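# Place the necklace in the jewelry box's long compartment

## Task

Get the entire necklace inside the long compartment of the jewelry box so that it stays there without the robot holding it, then open the gripper and move the arm away.

## Robot and tools

ROBOT. Two arms, left_arm and right_arm, each with six joints and a parallel two-finger gripper. Keep every object on the table. Do not let the arms collide with or press hard on each other. Avoid drops, slips, slams and forceful pushes. Brief outside tugs on a held part or nudges to loose objects can happen.

FRAME. One world frame serves both arms. The origin is on the tabletop midway between the arms, +z is up, +x reaches out over the table, and left_arm sits on the +y side. The arm names do not indicate image sides. Each result's state line reads `left_arm: ...` | `right_arm: ...` and gives each gripper's end_effector_position in metres and its end_effector_quat_wxyz. That position is the point between the finger pads, just under 1 cm behind the tips. It can be inaccurate, more so at long reach. The fingers point along the gripper's +z axis and close along its y axis.

TOOL execute_actions. The argument "actions" is a list holding at most one item, or nothing.
- Empty list {"actions": []}: no command, just returns the current state with pictures.
- Action: {"rows": [[...]], "steps": n}, n from 9 to 15 (default 15). Each step lasts 1/30 s. Each row is used for one step; if there are fewer rows than steps, the final row repeats.
- Wait: {"steps": n} with no rows, n up to 300. It returns once n steps have passed since the previous result.
- Optional "pictures": true adds camera images to a result that would otherwise lack them.
A refused call sends nothing to the robot.

ROW LAYOUT. Every row has exactly 14 numbers, each in [-1, 1], always for both arms: left_arm waist, shoulder, elbow, wrist pitch, wrist yaw, wrist roll, opening; then the same seven for right_arm.
- The six joint numbers are offsets, not targets. They are measured from the joint angles in the latest result that reported them (before any such result, or in later calls of the same reply, from where the arm is when the action starts). They are not relative to the previous row. A value of 1.0 equals 1.202 rad for waist, 1.258 for shoulder, 1.238 for elbow, 2.073 for wrist pitch, and 2.022 for wrist yaw and wrist roll.
- Zeros are therefore not a pause; they pull the arm back to the reference angles.
- Opening is an absolute setting: +1 fully open, -1 closed. Away from the extremes the fingers go to where grip_measured would equal the commanded value.

JOINT RANGES (rad, per arm): waist -2.618 to 3.054, shoulder 0.000 to 3.142, elbow 0.000 to 3.142, wrist pitch -1.571 to 1.571, wrist yaw -1.571 to 1.571, wrist roll -2.094 to 2.094. True limits may differ by up to 0.036 rad. A call asking a joint more than 0.036 rad beyond a stated limit is refused. A request beyond the true limit is clipped there, and the result may report "joint sent to its limit" (possibly referring to an earlier action still running); absence of that message proves nothing.

MOTION. Friction may leave a joint up to about 0.031 rad short, and tiny commands may not move it. Each step the target is held within a lead of the measured angle: 0.202 rad waist, 0.258 shoulder, 0.238 elbow, 0.573 wrist pitch, 0.522 wrist yaw and roll. If the targets would put the gripper more than 70 mm from where it is, all joints are scaled back. Large moves take several actions. "joint command not followed" means the clearance check altered or blocked some joint targets; the rest of the row still ran. HELD marks steps where a row was partly or wholly not sent.

TIMING. The simulation keeps running while you think and write. Each result is captured 9 steps before its action finishes; those steps run afterwards, and the next action starts after them. Between calls the arms continue toward the last row's target until they all nearly stop (slow or blocked counts as stopped) or a step is HELD; fingers still moving finish their motion.

GRIPPING. grip_measured is the measured finger opening on the command scale; Joint positions gives it in metres (0.087 fully open). Each gripper's reading may be off by about 1 mm, consistently. To hold something, command about 0.02 below grip_measured; less gives a lighter hold. Pads manage roughly 20 N each, some weaker; closing fast can squeeze harder and sometimes forces the fingers open.

RESULT LINES. Joint positions and Joint velocities: per arm, the six joints (rad, rad/s) then pad gap (m, m/s). Joint torques follow the same joint order without the gripper; they are total drive output with fixed offsets, scaling and noise, nonzero in free air, and friction can mask or imitate load. MOTOR HOT appears from 75 °C. At 90 °C that arm halts for 10 s (then that level is disabled for 5 minutes); at 100 °C the arm and gripper go limp and it drops. These are reported as OVER-TEMPERATURE FAULT. Holding loads heats motors, even while you think, so avoid long holds.

CAMERAS. cam_high, cam_low, cam_left_wrist, cam_right_wrist, each 504x504, sent in that order. Calibration lines give K, distortion D and T_world_to_cam (world to camera, metres); wrist camera poses follow their arm's joint readings. Expect small errors of a few degrees and millimetres.

TOOL zoom_image: {"camera": name, "region": [x0, y0, x1, y1]} in pixels of that camera's latest image, origin top-left, region at most 504 by 504. Returns an enlarged view.

TOOL finished_scene: {"scene": number of the current scene}. Its result states the next task. Answering without any tool call ends everything.

Each tool is called as name(argument=value, ...), one argument or row to a line, values as JSON.

## Session

execute_actions(
  actions=[],
)

Scene clock: 0.00 s of 4800.00 s.
left_arm: end_effector_position=(+0.4701, +0.6549, +0.1987) grip_measured=+1.000 end_effector_quat_wxyz=(+0.431, -0.469, +0.633, -0.440) | right_arm: end_effector_position=(+0.5248, -0.5885, +0.3679) grip_measured=+1.000 end_effector_quat_wxyz=(+0.571, +0.471, +0.579, +0.341)
Joint positions: left_arm=[ 0.98   2.203  1.792 -0.108  1.062 -0.97   0.087] | right_arm=[-0.821  1.981  1.971 -0.135 -0.65   1.133  0.087]
Joint velocities: left_arm=[ 0.007 -0.007 -0.007  0.007 -0.022  0.081  0.   ] | right_arm=[-0.017  0.012 -0.002  0.007 -0.051 -0.022  0.   ]
Joint torques (N m, as the arm reports them, + toward a larger angle): no reading
camera_calibration (this result's frames):
cam_left_wrist: T_world_to_cam=[[0.223428, -0.171999, 0.959425, -0.187324], [-0.853529, -0.509865, 0.107363, 0.735342], [0.470711, -0.842885, -0.260724, 0.528664], [0, 0, 0, 1]] pos_world=[0.420641, 0.788308, 0.23861]
cam_right_wrist: T_world_to_cam=[[-0.167903, -0.330325, -0.928813, 0.234102], [-0.694164, 0.708609, -0.126526, 0.851645], [0.69996, 0.623505, -0.348277, 0.264982], [0, 0, 0, 1]] pos_world=[0.445011, -0.691371, 0.417479]

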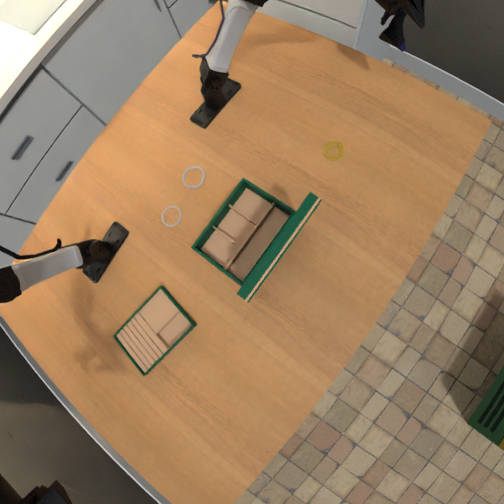

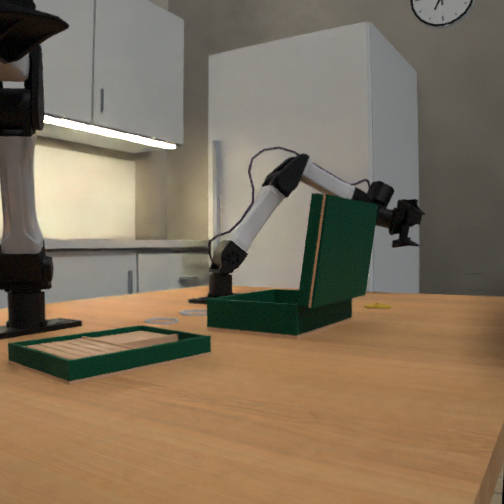

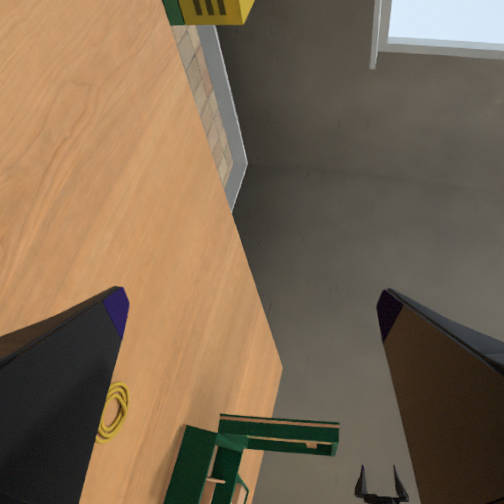

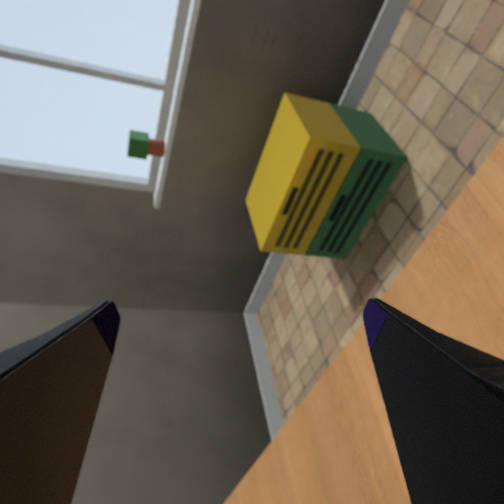

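zoom_image(
  camera="cam_high",
  region=[180, 130, 360, 310],
)

zoom_image(
  camera="cam_high",
  region=[308, 125, 358, 175],
)

Region (180, 130, 360, 310) of cam_high's 504x504 image, scaled by 2.800, with more detail than that image has.

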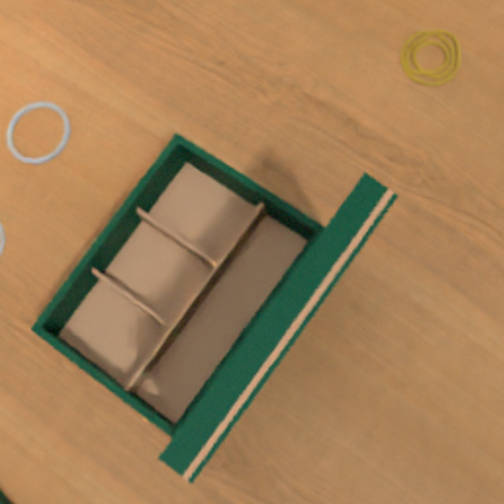

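Region (308, 125, 358, 175) of cam_high's 504x504 image, scaled by 10.080, with more detail than that image has.

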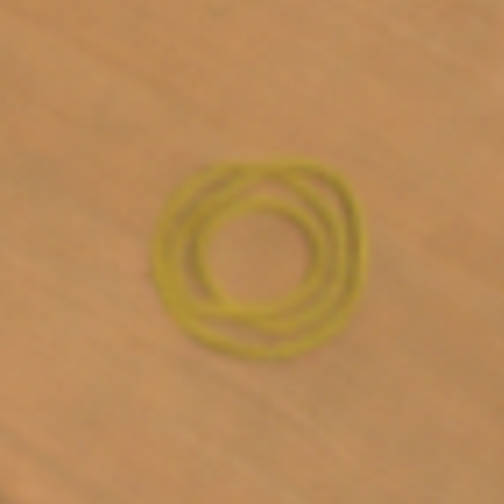

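execute_actions(
  actions=[
    {"rows": [[-0.03,0,0.02,-0.03,-0.03,0.015,0.9,0,0,0,0,0,0,1],[-0.07,0,0.045,-0.07,-0.065,0.035,0.8,0,0,0,0,0,0,1],[-0.12,0,0.07,-0.115,-0.105,0.055,0.7,0,0,0,0,0,0,1],[-0.17,0,0.095,-0.165,-0.15,0.08,0.6,0,0,0,0,0,0,1],[-0.225,0,0.12,-0.215,-0.195,0.105,0.5,0,0,0,0,0,0,1],[-0.28,0,0.145,-0.27,-0.24,0.13,0.4,0,0,0,0,0,0,1],[-0.335,0,0.17,-0.325,-0.29,0.155,0.3,0,0,0,0,0,0,1],[-0.39,0.01,0.19,-0.38,-0.34,0.18,0.2,0,0,0,0,0,0,1],[-0.44,0.02,0.205,-0.43,-0.385,0.205,0.1,0,0,0,0,0,0,1],[-0.485,0.03,0.217,-0.475,-0.425,0.225,0.0,0,0,0,0,0,0,1],[-0.525,0.04,0.217,-0.51,-0.46,0.245,-0.1,0,0,0,0,0,0,1],[-0.56,0.05,0.217,-0.54,-0.49,0.26,-0.2,0,0,0,0,0,0,1],[-0.585,0.06,0.217,-0.565,-0.51,0.27,-0.3,0,0,0,0,0,0,1],[-0.6,0.07,0.217,-0.58,-0.525,0.278,-0.4,0,0,0,0,0,0,1],[-0.611,0.079,0.217,-0.592,-0.531,0.284,-0.4,0,0,0,0,0,0,1]], "steps": 15},
  ],
)

execute_actions(
  actions=[
    {"steps": 35},
  ],
  pictures=true,
)

Scene clock: 4.07 s of 4800.00 s.
left_arm: end_effector_position=(+0.5105, +0.6153, +0.1815) grip_measured=+0.447 end_effector_quat_wxyz=(+0.391, -0.493, +0.677, -0.381) | right_arm: end_effector_position=(+0.5248, -0.5885, +0.3679) grip_measured=+1.000 end_effector_quat_wxyz=(+0.571, +0.471, +0.579, +0.341)
Joint positions: left_arm=[ 0.844  2.207  1.88  -0.334  0.854 -0.872  0.063] | right_arm=[-0.821  1.981  1.971 -0.135 -0.65   1.133  0.087]
Joint velocities: left_arm=[-1.346 -0.002  0.769 -1.795 -1.56   0.813 -0.083] | right_arm=[ 0.012  0.002 -0.002 -0.066 -0.007  0.037  0.   ]
Joint torques (N m, as the arm reports them, + toward a larger angle): left_arm=[ -3.54 -12.97   8.94   1.47   0.55   0.15] | right_arm=[  0.03 -10.04   9.6    1.81  -0.01   0.01]
Steps of this call (steps 1 to 90: nothing new was sent; then 0.87 s passed at rest; steps 91 to 96: the first 6 steps of this action). Readings (joint positions):
91: left_arm=[0.978 2.203 1.792 -0.115 1.053 -0.967] | right_arm=[-0.821 1.981 1.971 -0.135 -0.650 1.133]
92: left_arm=[0.970 2.203 1.799 -0.139 1.031 -0.957] | right_arm=[-0.821 1.981 1.971 -0.135 -0.650 1.133]
94: left_arm=[0.926 2.206 1.833 -0.226 0.952 -0.922] | right_arm=[-0.821 1.981 1.971 -0.135 -0.650 1.133]
96: the state above

Scene clock: 5.23 s of 4800.00 s.
left_arm: end_effector_position=(+0.4281, +0.3975, +0.0504) grip_measured=-0.400 end_effector_quat_wxyz=(-0.015, -0.310, +0.950, +0.002) | right_arm: end_effector_position=(+0.5248, -0.5885, +0.3679) grip_measured=+1.000 end_effector_quat_wxyz=(+0.571, +0.471, +0.579, +0.341)
Joint positions: left_arm=[ 0.248  2.316  2.04  -1.325 -0.001 -0.403  0.026] | right_arm=[-0.821  1.981  1.971 -0.135 -0.65   1.133  0.087]
Joint velocities: left_arm=[-0.007 -0.002 -0.012 -0.022  0.037  0.081  0.   ] | right_arm=[ 0.017  0.002 -0.012 -0.022 -0.007  0.007  0.   ]
Joint torques (N m, as the arm reports them, + toward a larger angle): left_arm=[  0.07 -13.23   7.51   0.19  -0.09   0.05] | right_arm=[  0.04 -10.03   9.59   1.8   -0.01   0.01]
Kept back: nothing.
Steps of this call (steps 1 to 9: the last 9 steps of your previous action; steps 10 to 35: the robot went on to your last target). Readings (joint positions):
1: left_arm=[0.792 2.207 1.909 -0.402 0.793 -0.840] | right_arm=[-0.821 1.981 1.971 -0.135 -0.650 1.133]
2: left_arm=[0.738 2.207 1.938 -0.474 0.728 -0.806] | right_arm=[-0.821 1.981 1.971 -0.135 -0.650 1.133]
4: left_arm=[0.625 2.207 1.989 -0.612 0.603 -0.737] | right_arm=[-0.821 1.981 1.971 -0.135 -0.650 1.133]
8: left_arm=[0.419 2.214 2.027 -0.842 0.396 -0.621] | right_arm=[-0.821 1.981 1.971 -0.135 -0.650 1.133]
35: the state above
camera_calibration (this result's frames):
cam_left_wrist: T_world_to_cam=[[0.591767, -0.805826, -0.0213797, 0.0636927], [-0.491409, -0.381642, 0.782858, 0.344169], [-0.639007, -0.452763, -0.621833, 0.630973], [0, 0, 0, 1]] pos_world=[0.534633, 0.468356, 0.124286]
cam_right_wrist: T_world_to_cam=[[-0.167903, -0.330325, -0.928813, 0.234102], [-0.694164, 0.708609, -0.126526, 0.851645], [0.69996, 0.623505, -0.348277, 0.264982], [0, 0, 0, 1]] pos_world=[0.445011, -0.691371, 0.417479]

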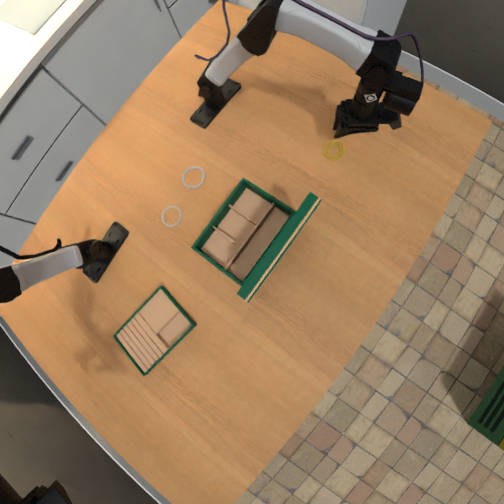

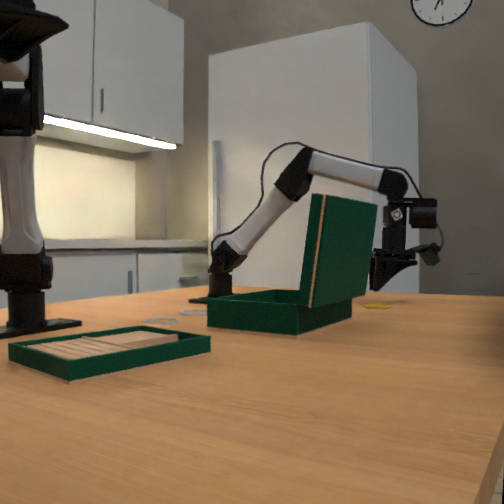

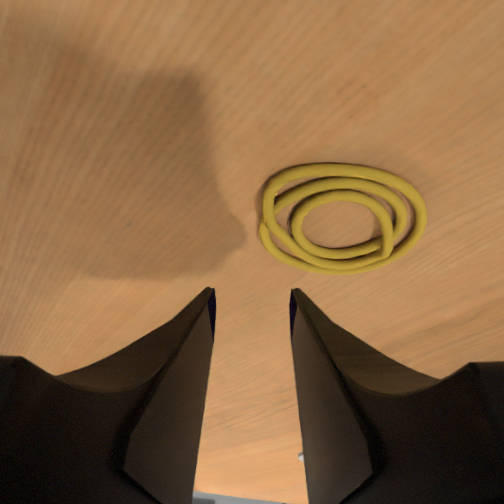

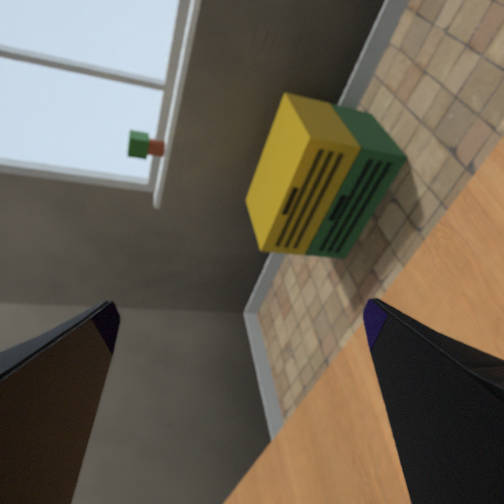

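zoom_image(
  camera="cam_left_wrist",
  region=[200, 130, 440, 320],
)

Region (200, 130, 440, 320) of cam_left_wrist's 504x504 image, scaled by 2.100, with more detail than that image has; it fills the top 399 rows of this view, and the rest is white.

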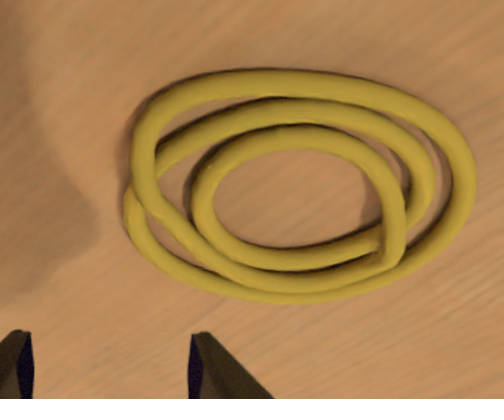

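execute_actions(
  actions=[
    {"rows": [[0,-0.012,-0.008,0.008,0,0,-0.45,0,0,0,0,0,0,1],[0,-0.018,-0.016,0.014,0,0,-0.5,0,0,0,0,0,0,1],[0,-0.022,-0.025,0.02,0,0,-0.5,0,0,0,0,0,0,1],[0,-0.026,-0.035,0.026,0,0,-0.5,0,0,0,0,0,0,1],[0,-0.03,-0.045,0.032,0,0,-0.5,0,0,0,0,0,0,1],[0,-0.034,-0.055,0.038,0,0,-0.5,0,0,0,0,0,0,1],[0,-0.038,-0.065,0.044,0,0,-0.5,0,0,0,0,0,0,1],[0,-0.042,-0.075,0.05,0,0,-0.5,0,0,0,0,0,0,1],[0,-0.045,-0.085,0.056,0,0,-0.5,0,0,0,0,0,0,1],[0,-0.045,-0.095,0.062,0,0,-0.5,0,0,0,0,0,0,1],[0,-0.045,-0.105,0.068,0,0,-0.5,0,0,0,0,0,0,1],[0,-0.045,-0.115,0.073,0,0,-0.5,0,0,0,0,0,0,1],[0,-0.045,-0.124,0.077,0,0,-0.5,0,0,0,0,0,0,1],[0,-0.045,-0.132,0.08,0,0,-0.5,0,0,0,0,0,0,1],[0,-0.045,-0.138,0.082,0,0,-0.5,0,0,0,0,0,0,1]], "steps": 15},
  ],
)

execute_actions(
  actions=[
    {"steps": 25},
  ],
  pictures=true,
)

Scene clock: 9.50 s of 4800.00 s.
left_arm: end_effector_position=(+0.4284, +0.3977, +0.0459) grip_measured=-0.500 end_effector_quat_wxyz=(-0.010, -0.310, +0.951, +0.002) | right_arm: end_effector_position=(+0.5248, -0.5885, +0.3679) grip_measured=+1.000 end_effector_quat_wxyz=(+0.571, +0.471, +0.579, +0.341)
Joint positions: left_arm=[ 0.248  2.307  2.009 -1.294 -0.002 -0.402  0.022] | right_arm=[-0.821  1.981  1.971 -0.135 -0.65   1.133  0.087]
Joint velocities: left_arm=[ 0.012 -0.1   -0.339  0.227 -0.022 -0.007  0.001] | right_arm=[-0.007 -0.007  0.002 -0.051  0.022  0.051  0.   ]
Joint torques (N m, as the arm reports them, + toward a larger angle): left_arm=[  0.13 -14.23   4.87   0.35   0.03  -0.05] | right_arm=[  0.04 -10.02   9.61   1.81  -0.01   0.02]
Steps of this call (steps 1 to 15: the robot went on to your last target; steps 16 to 90: nothing new was sent; then 1.07 s passed at rest; steps 91 to 96: the first 6 steps of this action). Readings (joint positions):
91: left_arm=[0.248 2.316 2.040 -1.326 -0.002 -0.402] | right_arm=[-0.821 1.981 1.971 -0.135 -0.650 1.133]
92: left_arm=[0.248 2.316 2.040 -1.324 -0.002 -0.402] | right_arm=[-0.821 1.981 1.971 -0.135 -0.650 1.133]
94: left_arm=[0.248 2.313 2.031 -1.311 -0.002 -0.402] | right_arm=[-0.821 1.981 1.971 -0.135 -0.650 1.133]
96: the state above

Scene clock: 10.33 s of 4800.00 s.
left_arm: end_effector_position=(+0.4255, +0.3970, +0.0225) grip_measured=-0.500 end_effector_quat_wxyz=(-0.002, -0.310, +0.951, +0.001) | right_arm: end_effector_position=(+0.5248, -0.5885, +0.3679) grip_measured=+1.000 end_effector_quat_wxyz=(+0.571, +0.471, +0.579, +0.341)
Joint positions: left_arm=[ 0.248  2.286  1.882 -1.172 -0.002 -0.402  0.022] | right_arm=[-0.821  1.981  1.971 -0.135 -0.65   1.133  0.087]
Joint velocities: left_arm=[-0.002  0.002 -0.037 -0.081 -0.007  0.022  0.001] | right_arm=[-0.012 -0.017 -0.012 -0.051 -0.022  0.022  0.   ]
Joint torques (N m, as the arm reports them, + toward a larger angle): left_arm=[  0.14 -13.91   5.12   0.43   0.03  -0.05] | right_arm=[  0.04 -10.02   9.59   1.8   -0.01   0.01]
Kept back: nothing.
Steps of this call (steps 1 to 9: the last 9 steps of your previous action; steps 10 to 25: the robot went on to your last target). Readings (joint positions):
1: left_arm=[0.248 2.303 1.997 -1.285 -0.002 -0.402] | right_arm=[-0.821 1.981 1.971 -0.135 -0.650 1.133]
2: left_arm=[0.248 2.300 1.983 -1.276 -0.002 -0.402] | right_arm=[-0.821 1.981 1.971 -0.135 -0.650 1.133]
4: left_arm=[0.248 2.293 1.958 -1.257 -0.002 -0.402] | right_arm=[-0.821 1.981 1.971 -0.135 -0.650 1.133]
8: left_arm=[0.248 2.286 1.912 -1.214 -0.002 -0.402] | right_arm=[-0.821 1.981 1.971 -0.135 -0.650 1.133]
25: the state above
camera_calibration (this result's frames):
cam_left_wrist: T_world_to_cam=[[0.591558, -0.806175, -0.0118474, 0.0643184], [-0.511166, -0.386368, 0.767743, 0.375133], [-0.623513, -0.448109, -0.640648, 0.603729], [0, 0, 0, 1]] pos_world=[0.53014, 0.467327, 0.0995345]
cam_right_wrist: T_world_to_cam=[[-0.167903, -0.330325, -0.928813, 0.234102], [-0.694164, 0.708609, -0.126526, 0.851645], [0.69996, 0.623505, -0.348277, 0.264982], [0, 0, 0, 1]] pos_world=[0.445011, -0.691371, 0.417479]

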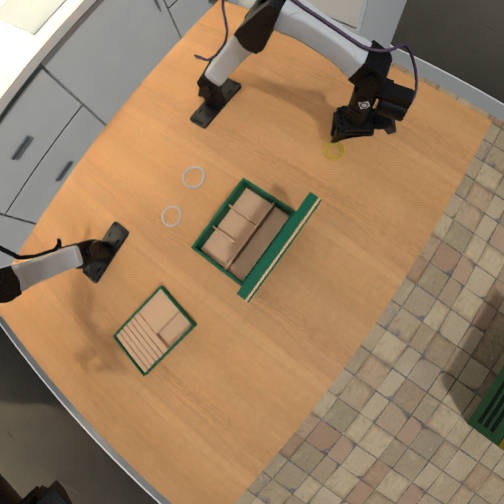

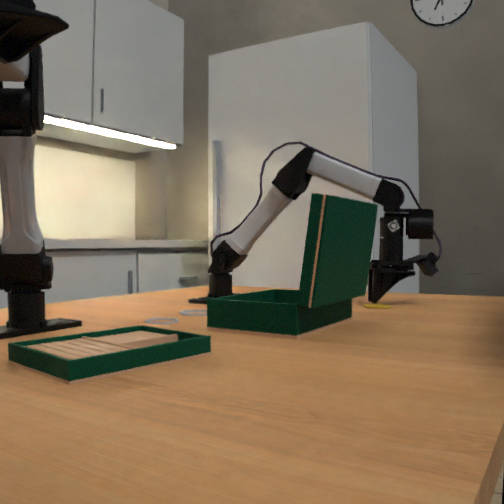

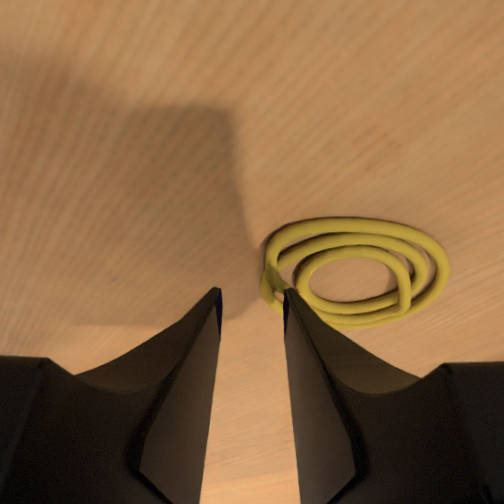

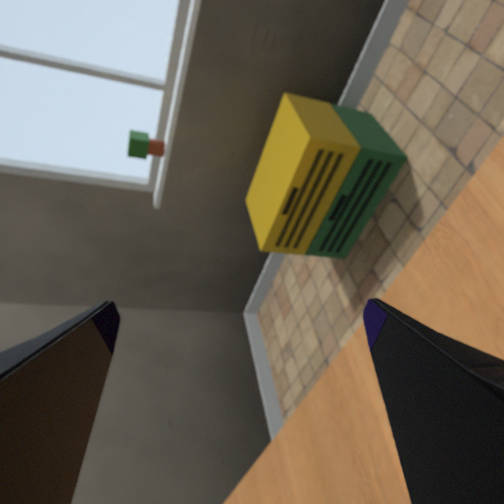

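zoom_image(
  camera="cam_left_wrist",
  region=[200, 200, 360, 340],
)

Region (200, 200, 360, 340) of cam_left_wrist's 504x504 image, scaled by 3.150, with more detail than that image has; it fills the top 441 rows of this view, and the rest is white.

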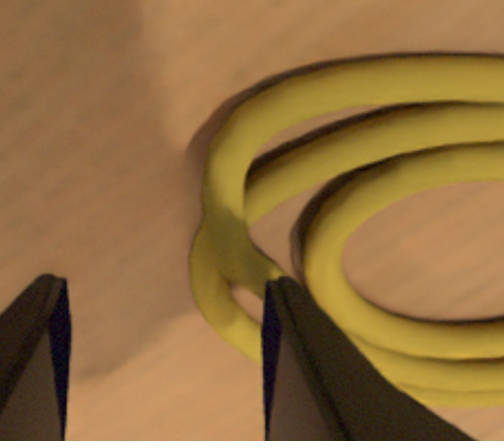

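execute_actions(
  actions=[],
)

Scene clock: 12.67 s of 4800.00 s.
left_arm: end_effector_position=(+0.4257, +0.3971, +0.0225) grip_measured=-0.500 end_effector_quat_wxyz=(-0.002, -0.310, +0.951, +0.001) | right_arm: end_effector_position=(+0.5248, -0.5885, +0.3679) grip_measured=+1.000 end_effector_quat_wxyz=(+0.571, +0.471, +0.579, +0.341)
Joint positions: left_arm=[ 0.248  2.286  1.882 -1.171 -0.002 -0.402  0.022] | right_arm=[-0.821  1.981  1.971 -0.135 -0.65   1.133  0.087]
Joint velocities: left_arm=[-0.017 -0.002 -0.032 -0.037 -0.022 -0.095 -0.001] | right_arm=[ 0.012 -0.007 -0.012 -0.022  0.037 -0.007  0.   ]
Joint torques (N m, as the arm reports them, + toward a larger angle): left_arm=[  0.15 -13.9    5.12   0.45   0.03  -0.05] | right_arm=[  0.06 -10.01   9.59   1.81  -0.01   0.02]
Kept back: nothing.
Steps of this call (steps 1 to 30: the robot went on to your last target; steps 31 to 70: nothing new was sent). Readings (joint positions):
1: left_arm=[0.248 2.286 1.882 -1.172 -0.002 -0.402] | right_arm=[-0.821 1.981 1.971 -0.135 -0.650 1.133]
2: left_arm=[0.248 2.286 1.882 -1.171 -0.002 -0.402] | right_arm=[-0.821 1.981 1.971 -0.135 -0.650 1.133]
4: left_arm=[0.248 2.286 1.882 -1.171 -0.002 -0.402] | right_arm=[-0.821 1.981 1.971 -0.135 -0.650 1.133]
8: left_arm=[0.248 2.286 1.882 -1.171 -0.002 -0.402] | right_arm=[-0.821 1.981 1.971 -0.135 -0.650 1.133]
70: the state above
All arms were judged still, so your last target was given up. Only a new action makes them travel on or press farther. Fingers that are still opening or closing keep moving.
camera_calibration (this result's frames):
cam_left_wrist: T_world_to_cam=[[0.591567, -0.806173, -0.0115469, 0.0642319], [-0.511736, -0.3865, 0.767296, 0.375573], [-0.623037, -0.447998, -0.641189, 0.60361], [0, 0, 0, 1]] pos_world=[0.530268, 0.467357, 0.0995944]
cam_right_wrist: T_world_to_cam=[[-0.167903, -0.330325, -0.928813, 0.234102], [-0.694164, 0.708609, -0.126526, 0.851645], [0.69996, 0.623505, -0.348277, 0.264982], [0, 0, 0, 1]] pos_world=[0.445011, -0.691371, 0.417479]

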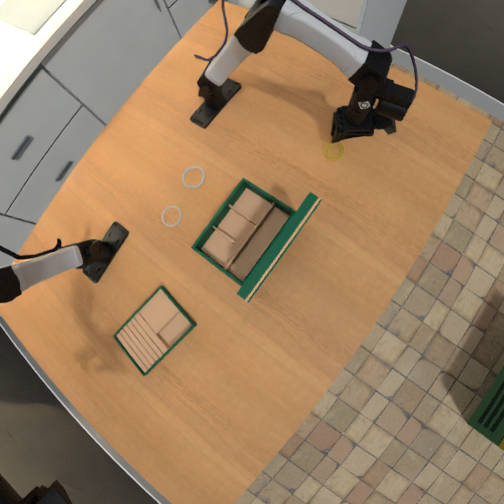

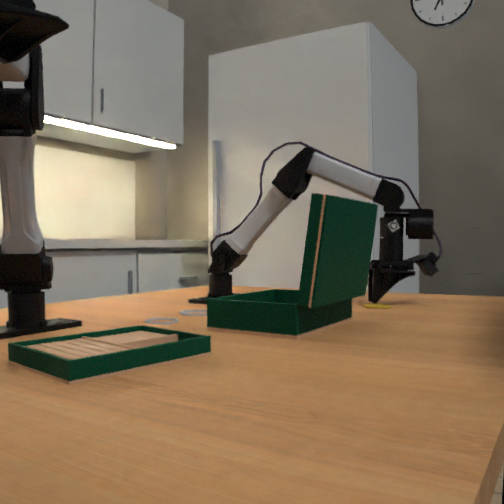

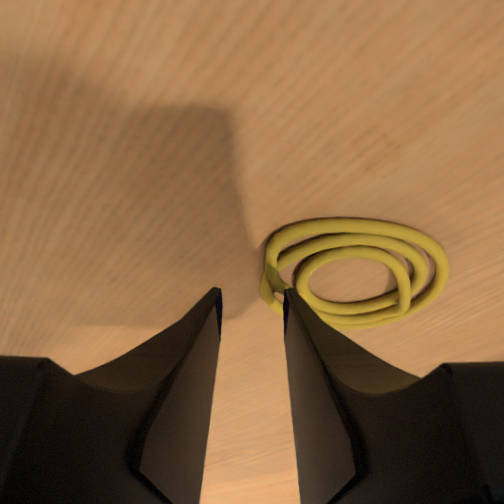

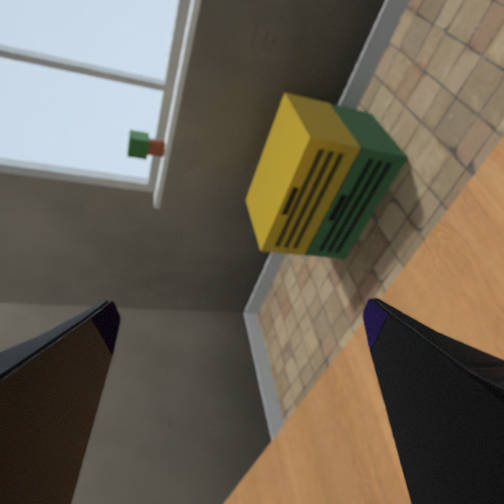

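execute_actions(
  actions=[
    {"rows": [[0,0.004,0,0,0,0,-0.5,0,0,0,0,0,0,1],[0,0.008,0,0,0,0,-0.5,0,0,0,0,0,0,1],[0,0.012,0,0,0,0,-0.5,0,0,0,0,0,0,1],[0,0.016,0,0,0,0,-0.5,0,0,0,0,0,0,1],[0,0.020,0,0,0,0,-0.5,0,0,0,0,0,0,1],[0,0.023,0,0,0,0,-0.5,0,0,0,0,0,0,1],[0,0.026,0,0,0,0,-0.5,0,0,0,0,0,0,1],[0,0.029,0,0,0,0,-0.5,0,0,0,0,0,0,1],[0,0.032,0,0,0,0,-0.5,0,0,0,0,0,0,1]], "steps": 15},
  ],
)

execute_actions(
  actions=[
    {"steps": 20},
  ],
  pictures=true,
)

Scene clock: 14.20 s of 4800.00 s.
left_arm: end_effector_position=(+0.4254, +0.3970, +0.0216) grip_measured=-0.500 end_effector_quat_wxyz=(-0.003, -0.310, +0.951, +0.001) | right_arm: end_effector_position=(+0.5248, -0.5885, +0.3679) grip_measured=+1.000 end_effector_quat_wxyz=(+0.571, +0.471, +0.579, +0.341)
Joint positions: left_arm=[ 0.248  2.288  1.882 -1.171 -0.002 -0.402  0.022] | right_arm=[-0.821  1.981  1.971 -0.135 -0.65   1.133  0.087]
Joint velocities: left_arm=[-0.012  0.076 -0.012 -0.007 -0.081  0.037 -0.   ] | right_arm=[ 0.002 -0.007  0.012 -0.037 -0.066 -0.022  0.   ]
Joint torques (N m, as the arm reports them, + toward a larger angle): left_arm=[  0.14 -10.16   6.01   0.31   0.02  -0.05] | right_arm=[  0.03 -10.06   9.6    1.8   -0.01   0.01]
Steps of this call (steps 1 to 40: nothing new was sent; steps 41 to 46: the first 6 steps of this action). Readings (joint positions):
41: left_arm=[0.248 2.286 1.882 -1.171 -0.002 -0.402] | right_arm=[-0.821 1.981 1.971 -0.135 -0.650 1.133]
42: left_arm=[0.248 2.286 1.882 -1.171 -0.002 -0.402] | right_arm=[-0.821 1.981 1.971 -0.135 -0.650 1.133]
44: left_arm=[0.248 2.286 1.882 -1.171 -0.002 -0.402] | right_arm=[-0.821 1.981 1.971 -0.135 -0.650 1.133]
46: the state above

Scene clock: 14.87 s of 4800.00 s.
left_arm: end_effector_position=(+0.4236, +0.3965, +0.0143) grip_measured=-0.500 end_effector_quat_wxyz=(-0.013, -0.310, +0.951, +0.002) | right_arm: end_effector_position=(+0.5248, -0.5885, +0.3679) grip_measured=+1.000 end_effector_quat_wxyz=(+0.571, +0.471, +0.579, +0.341)
Joint positions: left_arm=[ 0.248  2.307  1.882 -1.171 -0.002 -0.402  0.022] | right_arm=[-0.821  1.981  1.971 -0.135 -0.65   1.133  0.087]
Joint velocities: left_arm=[-0.007  0.002  0.007  0.066 -0.007 -0.007 -0.   ] | right_arm=[ 0.002  0.017  0.007 -0.051  0.007  0.066  0.   ]
Joint torques (N m, as the arm reports them, + toward a larger angle): left_arm=[  0.12 -10.53   6.01   0.28   0.01  -0.04] | right_arm=[  0.04 -10.03   9.59   1.8   -0.01   0.02]
Kept back: nothing.
Steps of this call (steps 1 to 9: the last 9 steps of your previous action; steps 10 to 20: the robot went on to your last target). Readings (joint positions):
1: left_arm=[0.248 2.291 1.882 -1.171 -0.002 -0.402] | right_arm=[-0.821 1.981 1.971 -0.135 -0.650 1.133]
2: left_arm=[0.248 2.295 1.882 -1.171 -0.002 -0.402] | right_arm=[-0.821 1.981 1.971 -0.135 -0.650 1.133]
4: left_arm=[0.248 2.304 1.882 -1.171 -0.002 -0.402] | right_arm=[-0.821 1.981 1.971 -0.135 -0.650 1.133]
8: left_arm=[0.248 2.307 1.882 -1.171 -0.002 -0.402] | right_arm=[-0.821 1.981 1.971 -0.135 -0.650 1.133]
20: the state above
camera_calibration (this result's frames):
cam_left_wrist: T_world_to_cam=[[0.591241, -0.806253, -0.0197578, 0.0652013], [-0.495414, -0.38241, 0.779953, 0.371831], [-0.636395, -0.451352, -0.625526, 0.603635], [0, 0, 0, 1]] pos_world=[0.529811, 0.467213, 0.0888668]
cam_right_wrist: T_world_to_cam=[[-0.167903, -0.330325, -0.928813, 0.234102], [-0.694164, 0.708609, -0.126526, 0.851645], [0.69996, 0.623505, -0.348277, 0.264982], [0, 0, 0, 1]] pos_world=[0.445011, -0.691371, 0.417479]

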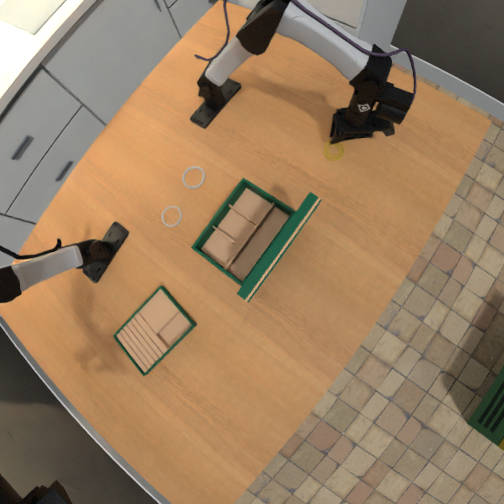

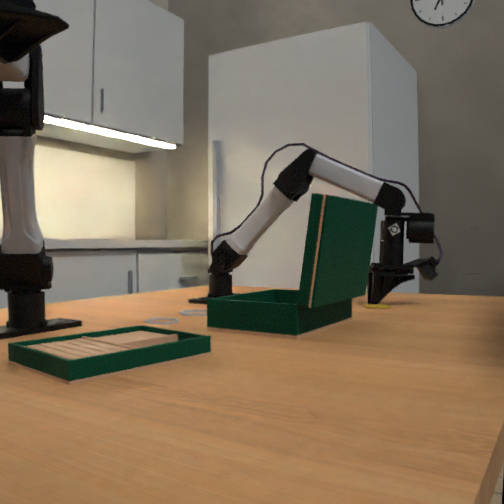

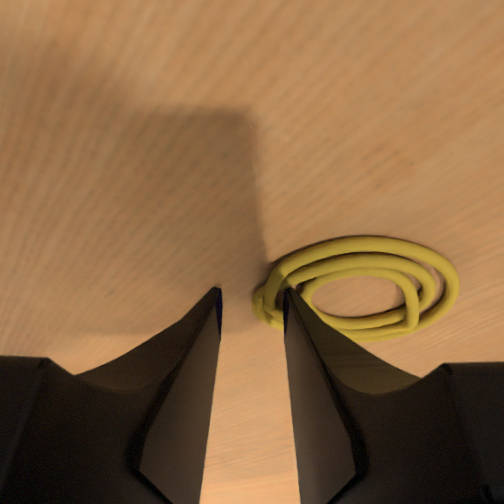

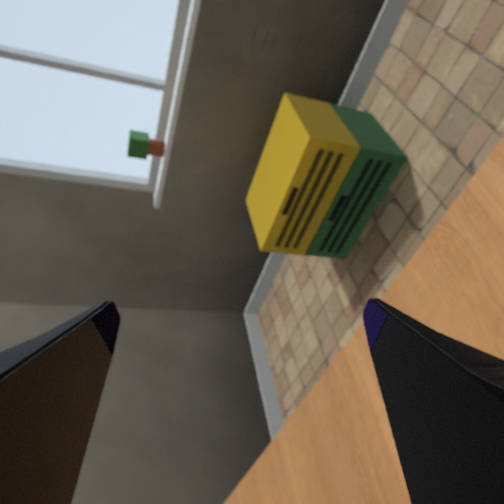

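zoom_image(
  camera="cam_left_wrist",
  region=[190, 220, 370, 360],
)

Region (190, 220, 370, 360) of cam_left_wrist's 504x504 image, scaled by 2.800, with more detail than that image has.

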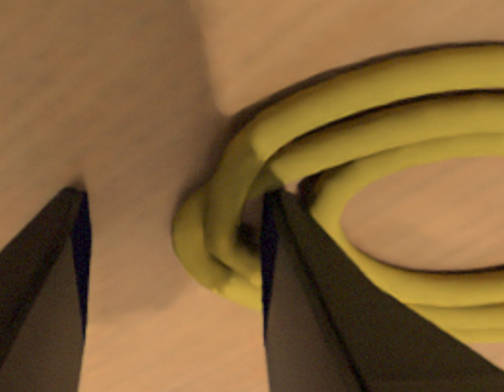

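execute_actions(
  actions=[
    {"rows": [[0,0.006,0,0,0,0,-0.5,0,0,0,0,0,0,1],[0,0.012,0,0,0,0,-0.5,0,0,0,0,0,0,1],[0,0.018,0,0,0,0,-0.5,0,0,0,0,0,0,1],[0,0.024,0,0,0,0,-0.5,0,0,0,0,0,0,1],[0,0.024,0,0,0,0,-0.52,0,0,0,0,0,0,1],[0,0.024,0,0,0,0,-0.55,0,0,0,0,0,0,1],[0,0.024,0,0,0,0,-0.58,0,0,0,0,0,0,1],[0,0.024,0,0,0,0,-0.61,0,0,0,0,0,0,1],[0,0.024,0,0,0,0,-0.64,0,0,0,0,0,0,1],[0,0.024,0,0,0,0,-0.67,0,0,0,0,0,0,1],[0,0.024,0,0,0,0,-0.70,0,0,0,0,0,0,1],[0,0.024,0,0,0,0,-0.73,0,0,0,0,0,0,1],[0,0.024,0,0,0,0,-0.76,0,0,0,0,0,0,1],[0,0.024,0,0,0,0,-0.79,0,0,0,0,0,0,1],[0,0.024,0,0,0,0,-0.82,0,0,0,0,0,0,1]], "steps": 15},
  ],
)

execute_actions(
  actions=[
    {"steps": 15},
  ],
  pictures=true,
)

zoom_image(
  camera="cam_left_wrist",
  region=[190, 220, 370, 360],
)

Scene clock: 16.10 s of 4800.00 s.
left_arm: end_effector_position=(+0.4239, +0.3962, +0.0143) grip_measured=-0.538 end_effector_quat_wxyz=(-0.012, -0.310, +0.951, +0.001) | right_arm: end_effector_position=(+0.5248, -0.5885, +0.3679) grip_measured=+1.000 end_effector_quat_wxyz=(+0.571, +0.471, +0.579, +0.341)
Joint positions: left_arm=[ 0.248  2.307  1.882 -1.17   0.001 -0.402  0.02 ] | right_arm=[-0.821  1.981  1.971 -0.135 -0.65   1.133  0.087]
Joint velocities: left_arm=[ 0.002 -0.012 -0.022  0.051  0.081  0.022 -0.021] | right_arm=[-0.012  0.002 -0.002 -0.037 -0.022  0.051  0.   ]
Joint torques (N m, as the arm reports them, + toward a larger angle): left_arm=[ 0.1  -9.83  6.06  0.26 -0.1  -0.05] | right_arm=[  0.07 -10.06   9.59   1.81  -0.02   0.02]
Steps of this call (steps 1 to 15: the robot went on to your last target; steps 16 to 31: nothing new was sent; steps 32 to 37: the first 6 steps of this action). Readings (joint positions):
32: left_arm=[0.248 2.307 1.882 -1.171 -0.002 -0.402] | right_arm=[-0.821 1.981 1.971 -0.135 -0.650 1.133]
33: left_arm=[0.248 2.307 1.882 -1.171 -0.002 -0.402] | right_arm=[-0.821 1.981 1.971 -0.135 -0.650 1.133]
35: left_arm=[0.248 2.307 1.882 -1.171 -0.002 -0.402] | right_arm=[-0.821 1.981 1.971 -0.135 -0.650 1.133]
37: the state above

Scene clock: 16.60 s of 4800.00 s.
left_arm: end_effector_position=(+0.4256, +0.3938, +0.0144) grip_measured=-0.819 end_effector_quat_wxyz=(-0.011, -0.311, +0.950, -0.007) | right_arm: end_effector_position=(+0.5248, -0.5885, +0.3679) grip_measured=+1.000 end_effector_quat_wxyz=(+0.571, +0.471, +0.579, +0.341)
Joint positions: left_arm=[ 0.248  2.307  1.882 -1.166  0.016 -0.404  0.008] | right_arm=[-0.821  1.981  1.971 -0.135 -0.65   1.133  0.087]
Joint velocities: left_arm=[ 0.002 -0.002 -0.002 -0.051  0.022 -0.066  0.   ] | right_arm=[-0.002  0.002  0.002  0.037 -0.051 -0.051  0.   ]
Joint torques (N m, as the arm reports them, + toward a larger angle): left_arm=[ 0.03 -9.85  6.02  0.24 -0.19 -0.02] | right_arm=[  0.04 -10.03   9.57   1.8   -0.02   0.01]
Kept back: nothing.
Steps of this call (steps 1 to 9: the last 9 steps of your previous action; steps 10 to 15: the robot went on to your last target). Readings (joint positions):
1: left_arm=[0.248 2.307 1.882 -1.169 0.003 -0.403] | right_arm=[-0.821 1.981 1.971 -0.135 -0.650 1.133]
2: left_arm=[0.248 2.307 1.882 -1.169 0.006 -0.403] | right_arm=[-0.821 1.981 1.971 -0.135 -0.650 1.133]
4: left_arm=[0.248 2.307 1.882 -1.166 0.012 -0.404] | right_arm=[-0.821 1.981 1.971 -0.135 -0.650 1.133]
8: left_arm=[0.248 2.307 1.882 -1.166 0.016 -0.404] | right_arm=[-0.821 1.981 1.971 -0.135 -0.650 1.133]
15: the state above
camera_calibration (this result's frames):
cam_left_wrist: T_world_to_cam=[[0.592882, -0.805287, -0.00191816, 0.0605112], [-0.50177, -0.371282, 0.781266, 0.370056], [-0.629856, -0.462236, -0.624195, 0.605234], [0, 0, 0, 1]] pos_world=[0.531017, 0.465885, 0.0887879]
cam_right_wrist: T_world_to_cam=[[-0.167903, -0.330325, -0.928813, 0.234102], [-0.694164, 0.708609, -0.126526, 0.851645], [0.69996, 0.623505, -0.348277, 0.264982], [0, 0, 0, 1]] pos_world=[0.445011, -0.691371, 0.417479]

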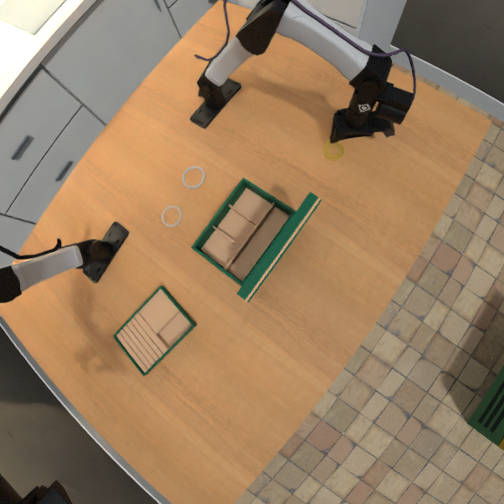

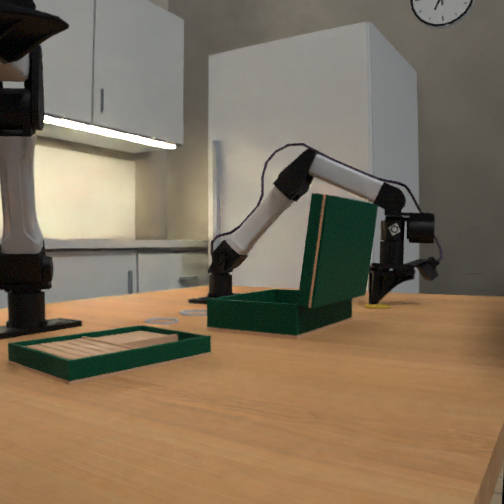

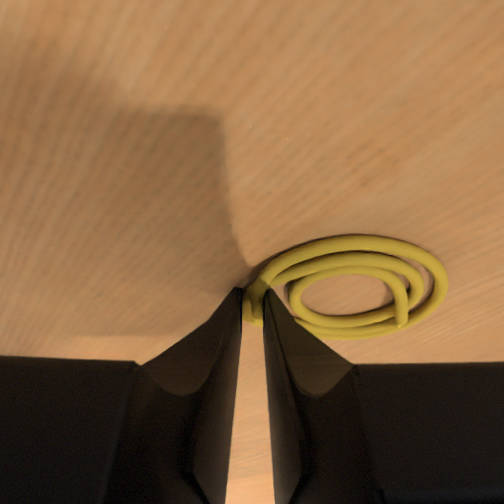

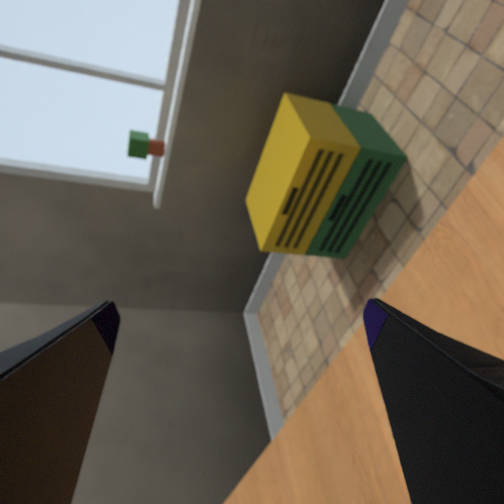

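Region (190, 220, 370, 360) of cam_left_wrist's 504x504 image, scaled by 2.800, with more detail than that image has.

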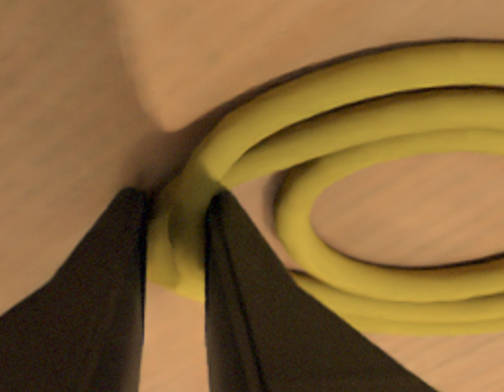

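execute_actions(
  actions=[
    {"rows": [[0,0.024,0,0,0,0,-0.83,0,0,0,0,0,0,1],[0,0.024,0,0,0,0,-0.84,0,0,0,0,0,0,1],[0,0.024,0,0,0,0,-0.85,0,0,0,0,0,0,1],[0,0.024,0,0,0,0,-0.86,0,0,0,0,0,0,1],[0,0.024,0,0,0,0,-0.87,0,0,0,0,0,0,1],[0,0.024,0,0,0,0,-0.88,0,0,0,0,0,0,1],[0,0.024,0,0,0,0,-0.89,0,0,0,0,0,0,1],[0,0.024,0,0,0,0,-0.90,0,0,0,0,0,0,1],[0,0.024,0,0,0,0,-0.91,0,0,0,0,0,0,1],[0,0.024,0,0,0,0,-0.92,0,0,0,0,0,0,1],[0,0.024,0,0,0,0,-0.93,0,0,0,0,0,0,1]], "steps": 15},
  ],
)

execute_actions(
  actions=[
    {"steps": 15},
  ],
  pictures=true,
)

zoom_image(
  camera="cam_left_wrist",
  region=[190, 220, 370, 360],
)

Scene clock: 17.50 s of 4800.00 s.
left_arm: end_effector_position=(+0.4258, +0.3932, +0.0145) grip_measured=-0.875 end_effector_quat_wxyz=(-0.011, -0.311, +0.950, -0.009) | right_arm: end_effector_position=(+0.5248, -0.5885, +0.3679) grip_measured=+1.000 end_effector_quat_wxyz=(+0.571, +0.471, +0.579, +0.341)
Joint positions: left_arm=[ 0.248  2.307  1.882 -1.166  0.019 -0.404  0.005] | right_arm=[-0.821  1.981  1.971 -0.135 -0.65   1.133  0.087]
Joint velocities: left_arm=[-0.002 -0.002  0.012  0.007  0.022 -0.037 -0.009] | right_arm=[ 0.007  0.017  0.012 -0.007  0.066 -0.007  0.   ]
Joint torques (N m, as the arm reports them, + toward a larger angle): left_arm=[ 0.12 -9.83  6.03  0.29 -0.08 -0.05] | right_arm=[  0.03 -10.02   9.6    1.8   -0.02   0.02]
Steps of this call (steps 1 to 15: the robot went on to your last target; steps 16 to 21: nothing new was sent; steps 22 to 27: the first 6 steps of this action). Readings (joint positions):
22: left_arm=[0.248 2.307 1.882 -1.166 0.017 -0.404] | right_arm=[-0.821 1.981 1.971 -0.135 -0.650 1.133]
23: left_arm=[0.248 2.307 1.882 -1.166 0.018 -0.404] | right_arm=[-0.821 1.981 1.971 -0.135 -0.650 1.133]
25: left_arm=[0.248 2.307 1.882 -1.166 0.019 -0.404] | right_arm=[-0.821 1.981 1.971 -0.135 -0.650 1.133]
27: the state above

Scene clock: 18.00 s of 4800.00 s.
left_arm: end_effector_position=(+0.4258, +0.3932, +0.0145) grip_measured=-0.910 end_effector_quat_wxyz=(-0.011, -0.311, +0.950, -0.009) | right_arm: end_effector_position=(+0.5248, -0.5885, +0.3679) grip_measured=+1.000 end_effector_quat_wxyz=(+0.571, +0.471, +0.579, +0.341)
Joint positions: left_arm=[ 0.248  2.307  1.882 -1.166  0.019 -0.404  0.004] | right_arm=[-0.821  1.981  1.971 -0.135 -0.65   1.133  0.087]
Joint velocities: left_arm=[-0.007  0.007 -0.007 -0.022 -0.007 -0.022  0.   ] | right_arm=[-0.007 -0.002  0.022  0.007  0.037 -0.051  0.   ]
Joint torques (N m, as the arm reports them, + toward a larger angle): left_arm=[ 0.15 -9.85  6.    0.29 -0.01 -0.04] | right_arm=[  0.03 -10.04   9.59   1.8   -0.01   0.01]
Kept back: nothing.
Steps of this call (steps 1 to 9: the last 9 steps of your previous action; steps 10 to 15: the robot went on to your last target). Readings (joint positions):
1: left_arm=[0.248 2.307 1.882 -1.166 0.019 -0.404] | right_arm=[-0.821 1.981 1.971 -0.135 -0.650 1.133]
2: left_arm=[0.248 2.307 1.882 -1.166 0.019 -0.404] | right_arm=[-0.821 1.981 1.971 -0.135 -0.650 1.133]
4: left_arm=[0.248 2.307 1.882 -1.166 0.019 -0.404] | right_arm=[-0.821 1.981 1.971 -0.135 -0.650 1.133]
8: left_arm=[0.248 2.307 1.882 -1.166 0.019 -0.404] | right_arm=[-0.821 1.981 1.971 -0.135 -0.650 1.133]
15: the state above
All arms were judged still, so your last target was given up. Only a new action makes them travel on or press farther. Fingers that are still opening or closing keep moving.
camera_calibration (this result's frames):
cam_left_wrist: T_world_to_cam=[[0.592937, -0.805248, 0.0012347, 0.0598735], [-0.502351, -0.368703, 0.782113, 0.369077], [-0.62934, -0.464364, -0.623135, 0.605693], [0, 0, 0, 1]] pos_world=[0.531092, 0.465555, 0.088695]
cam_right_wrist: T_world_to_cam=[[-0.167903, -0.330325, -0.928813, 0.234102], [-0.694164, 0.708609, -0.126526, 0.851645], [0.69996, 0.623505, -0.348277, 0.264982], [0, 0, 0, 1]] pos_world=[0.445011, -0.691371, 0.417479]

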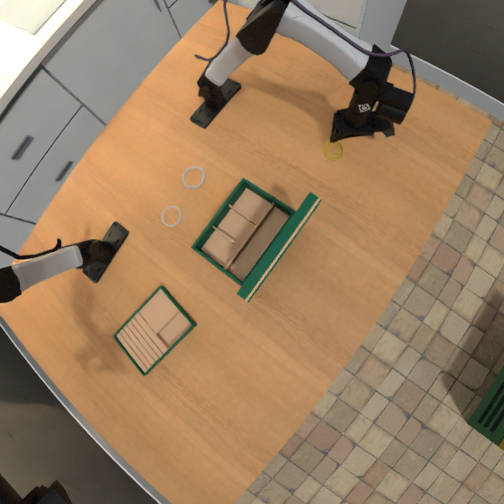

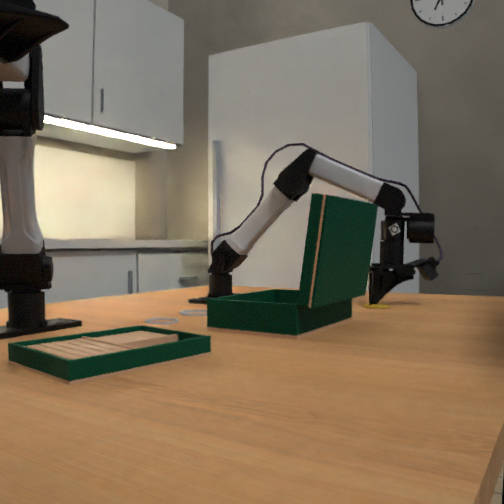

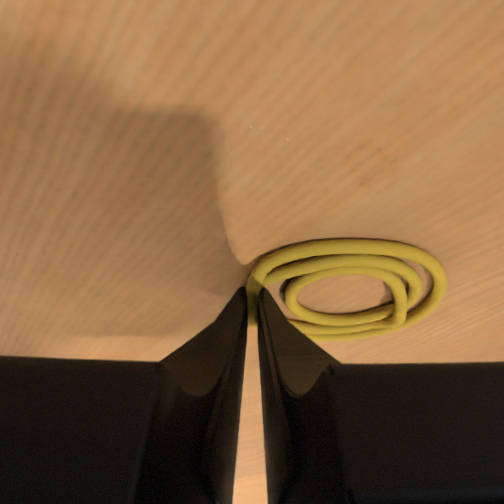

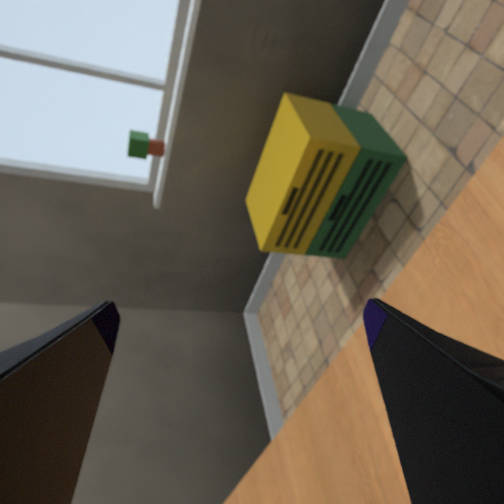

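Region (190, 220, 370, 360) of cam_left_wrist's 504x504 image, scaled by 2.800, with more detail than that image has.

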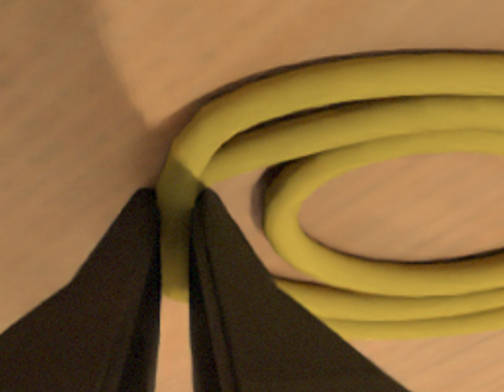

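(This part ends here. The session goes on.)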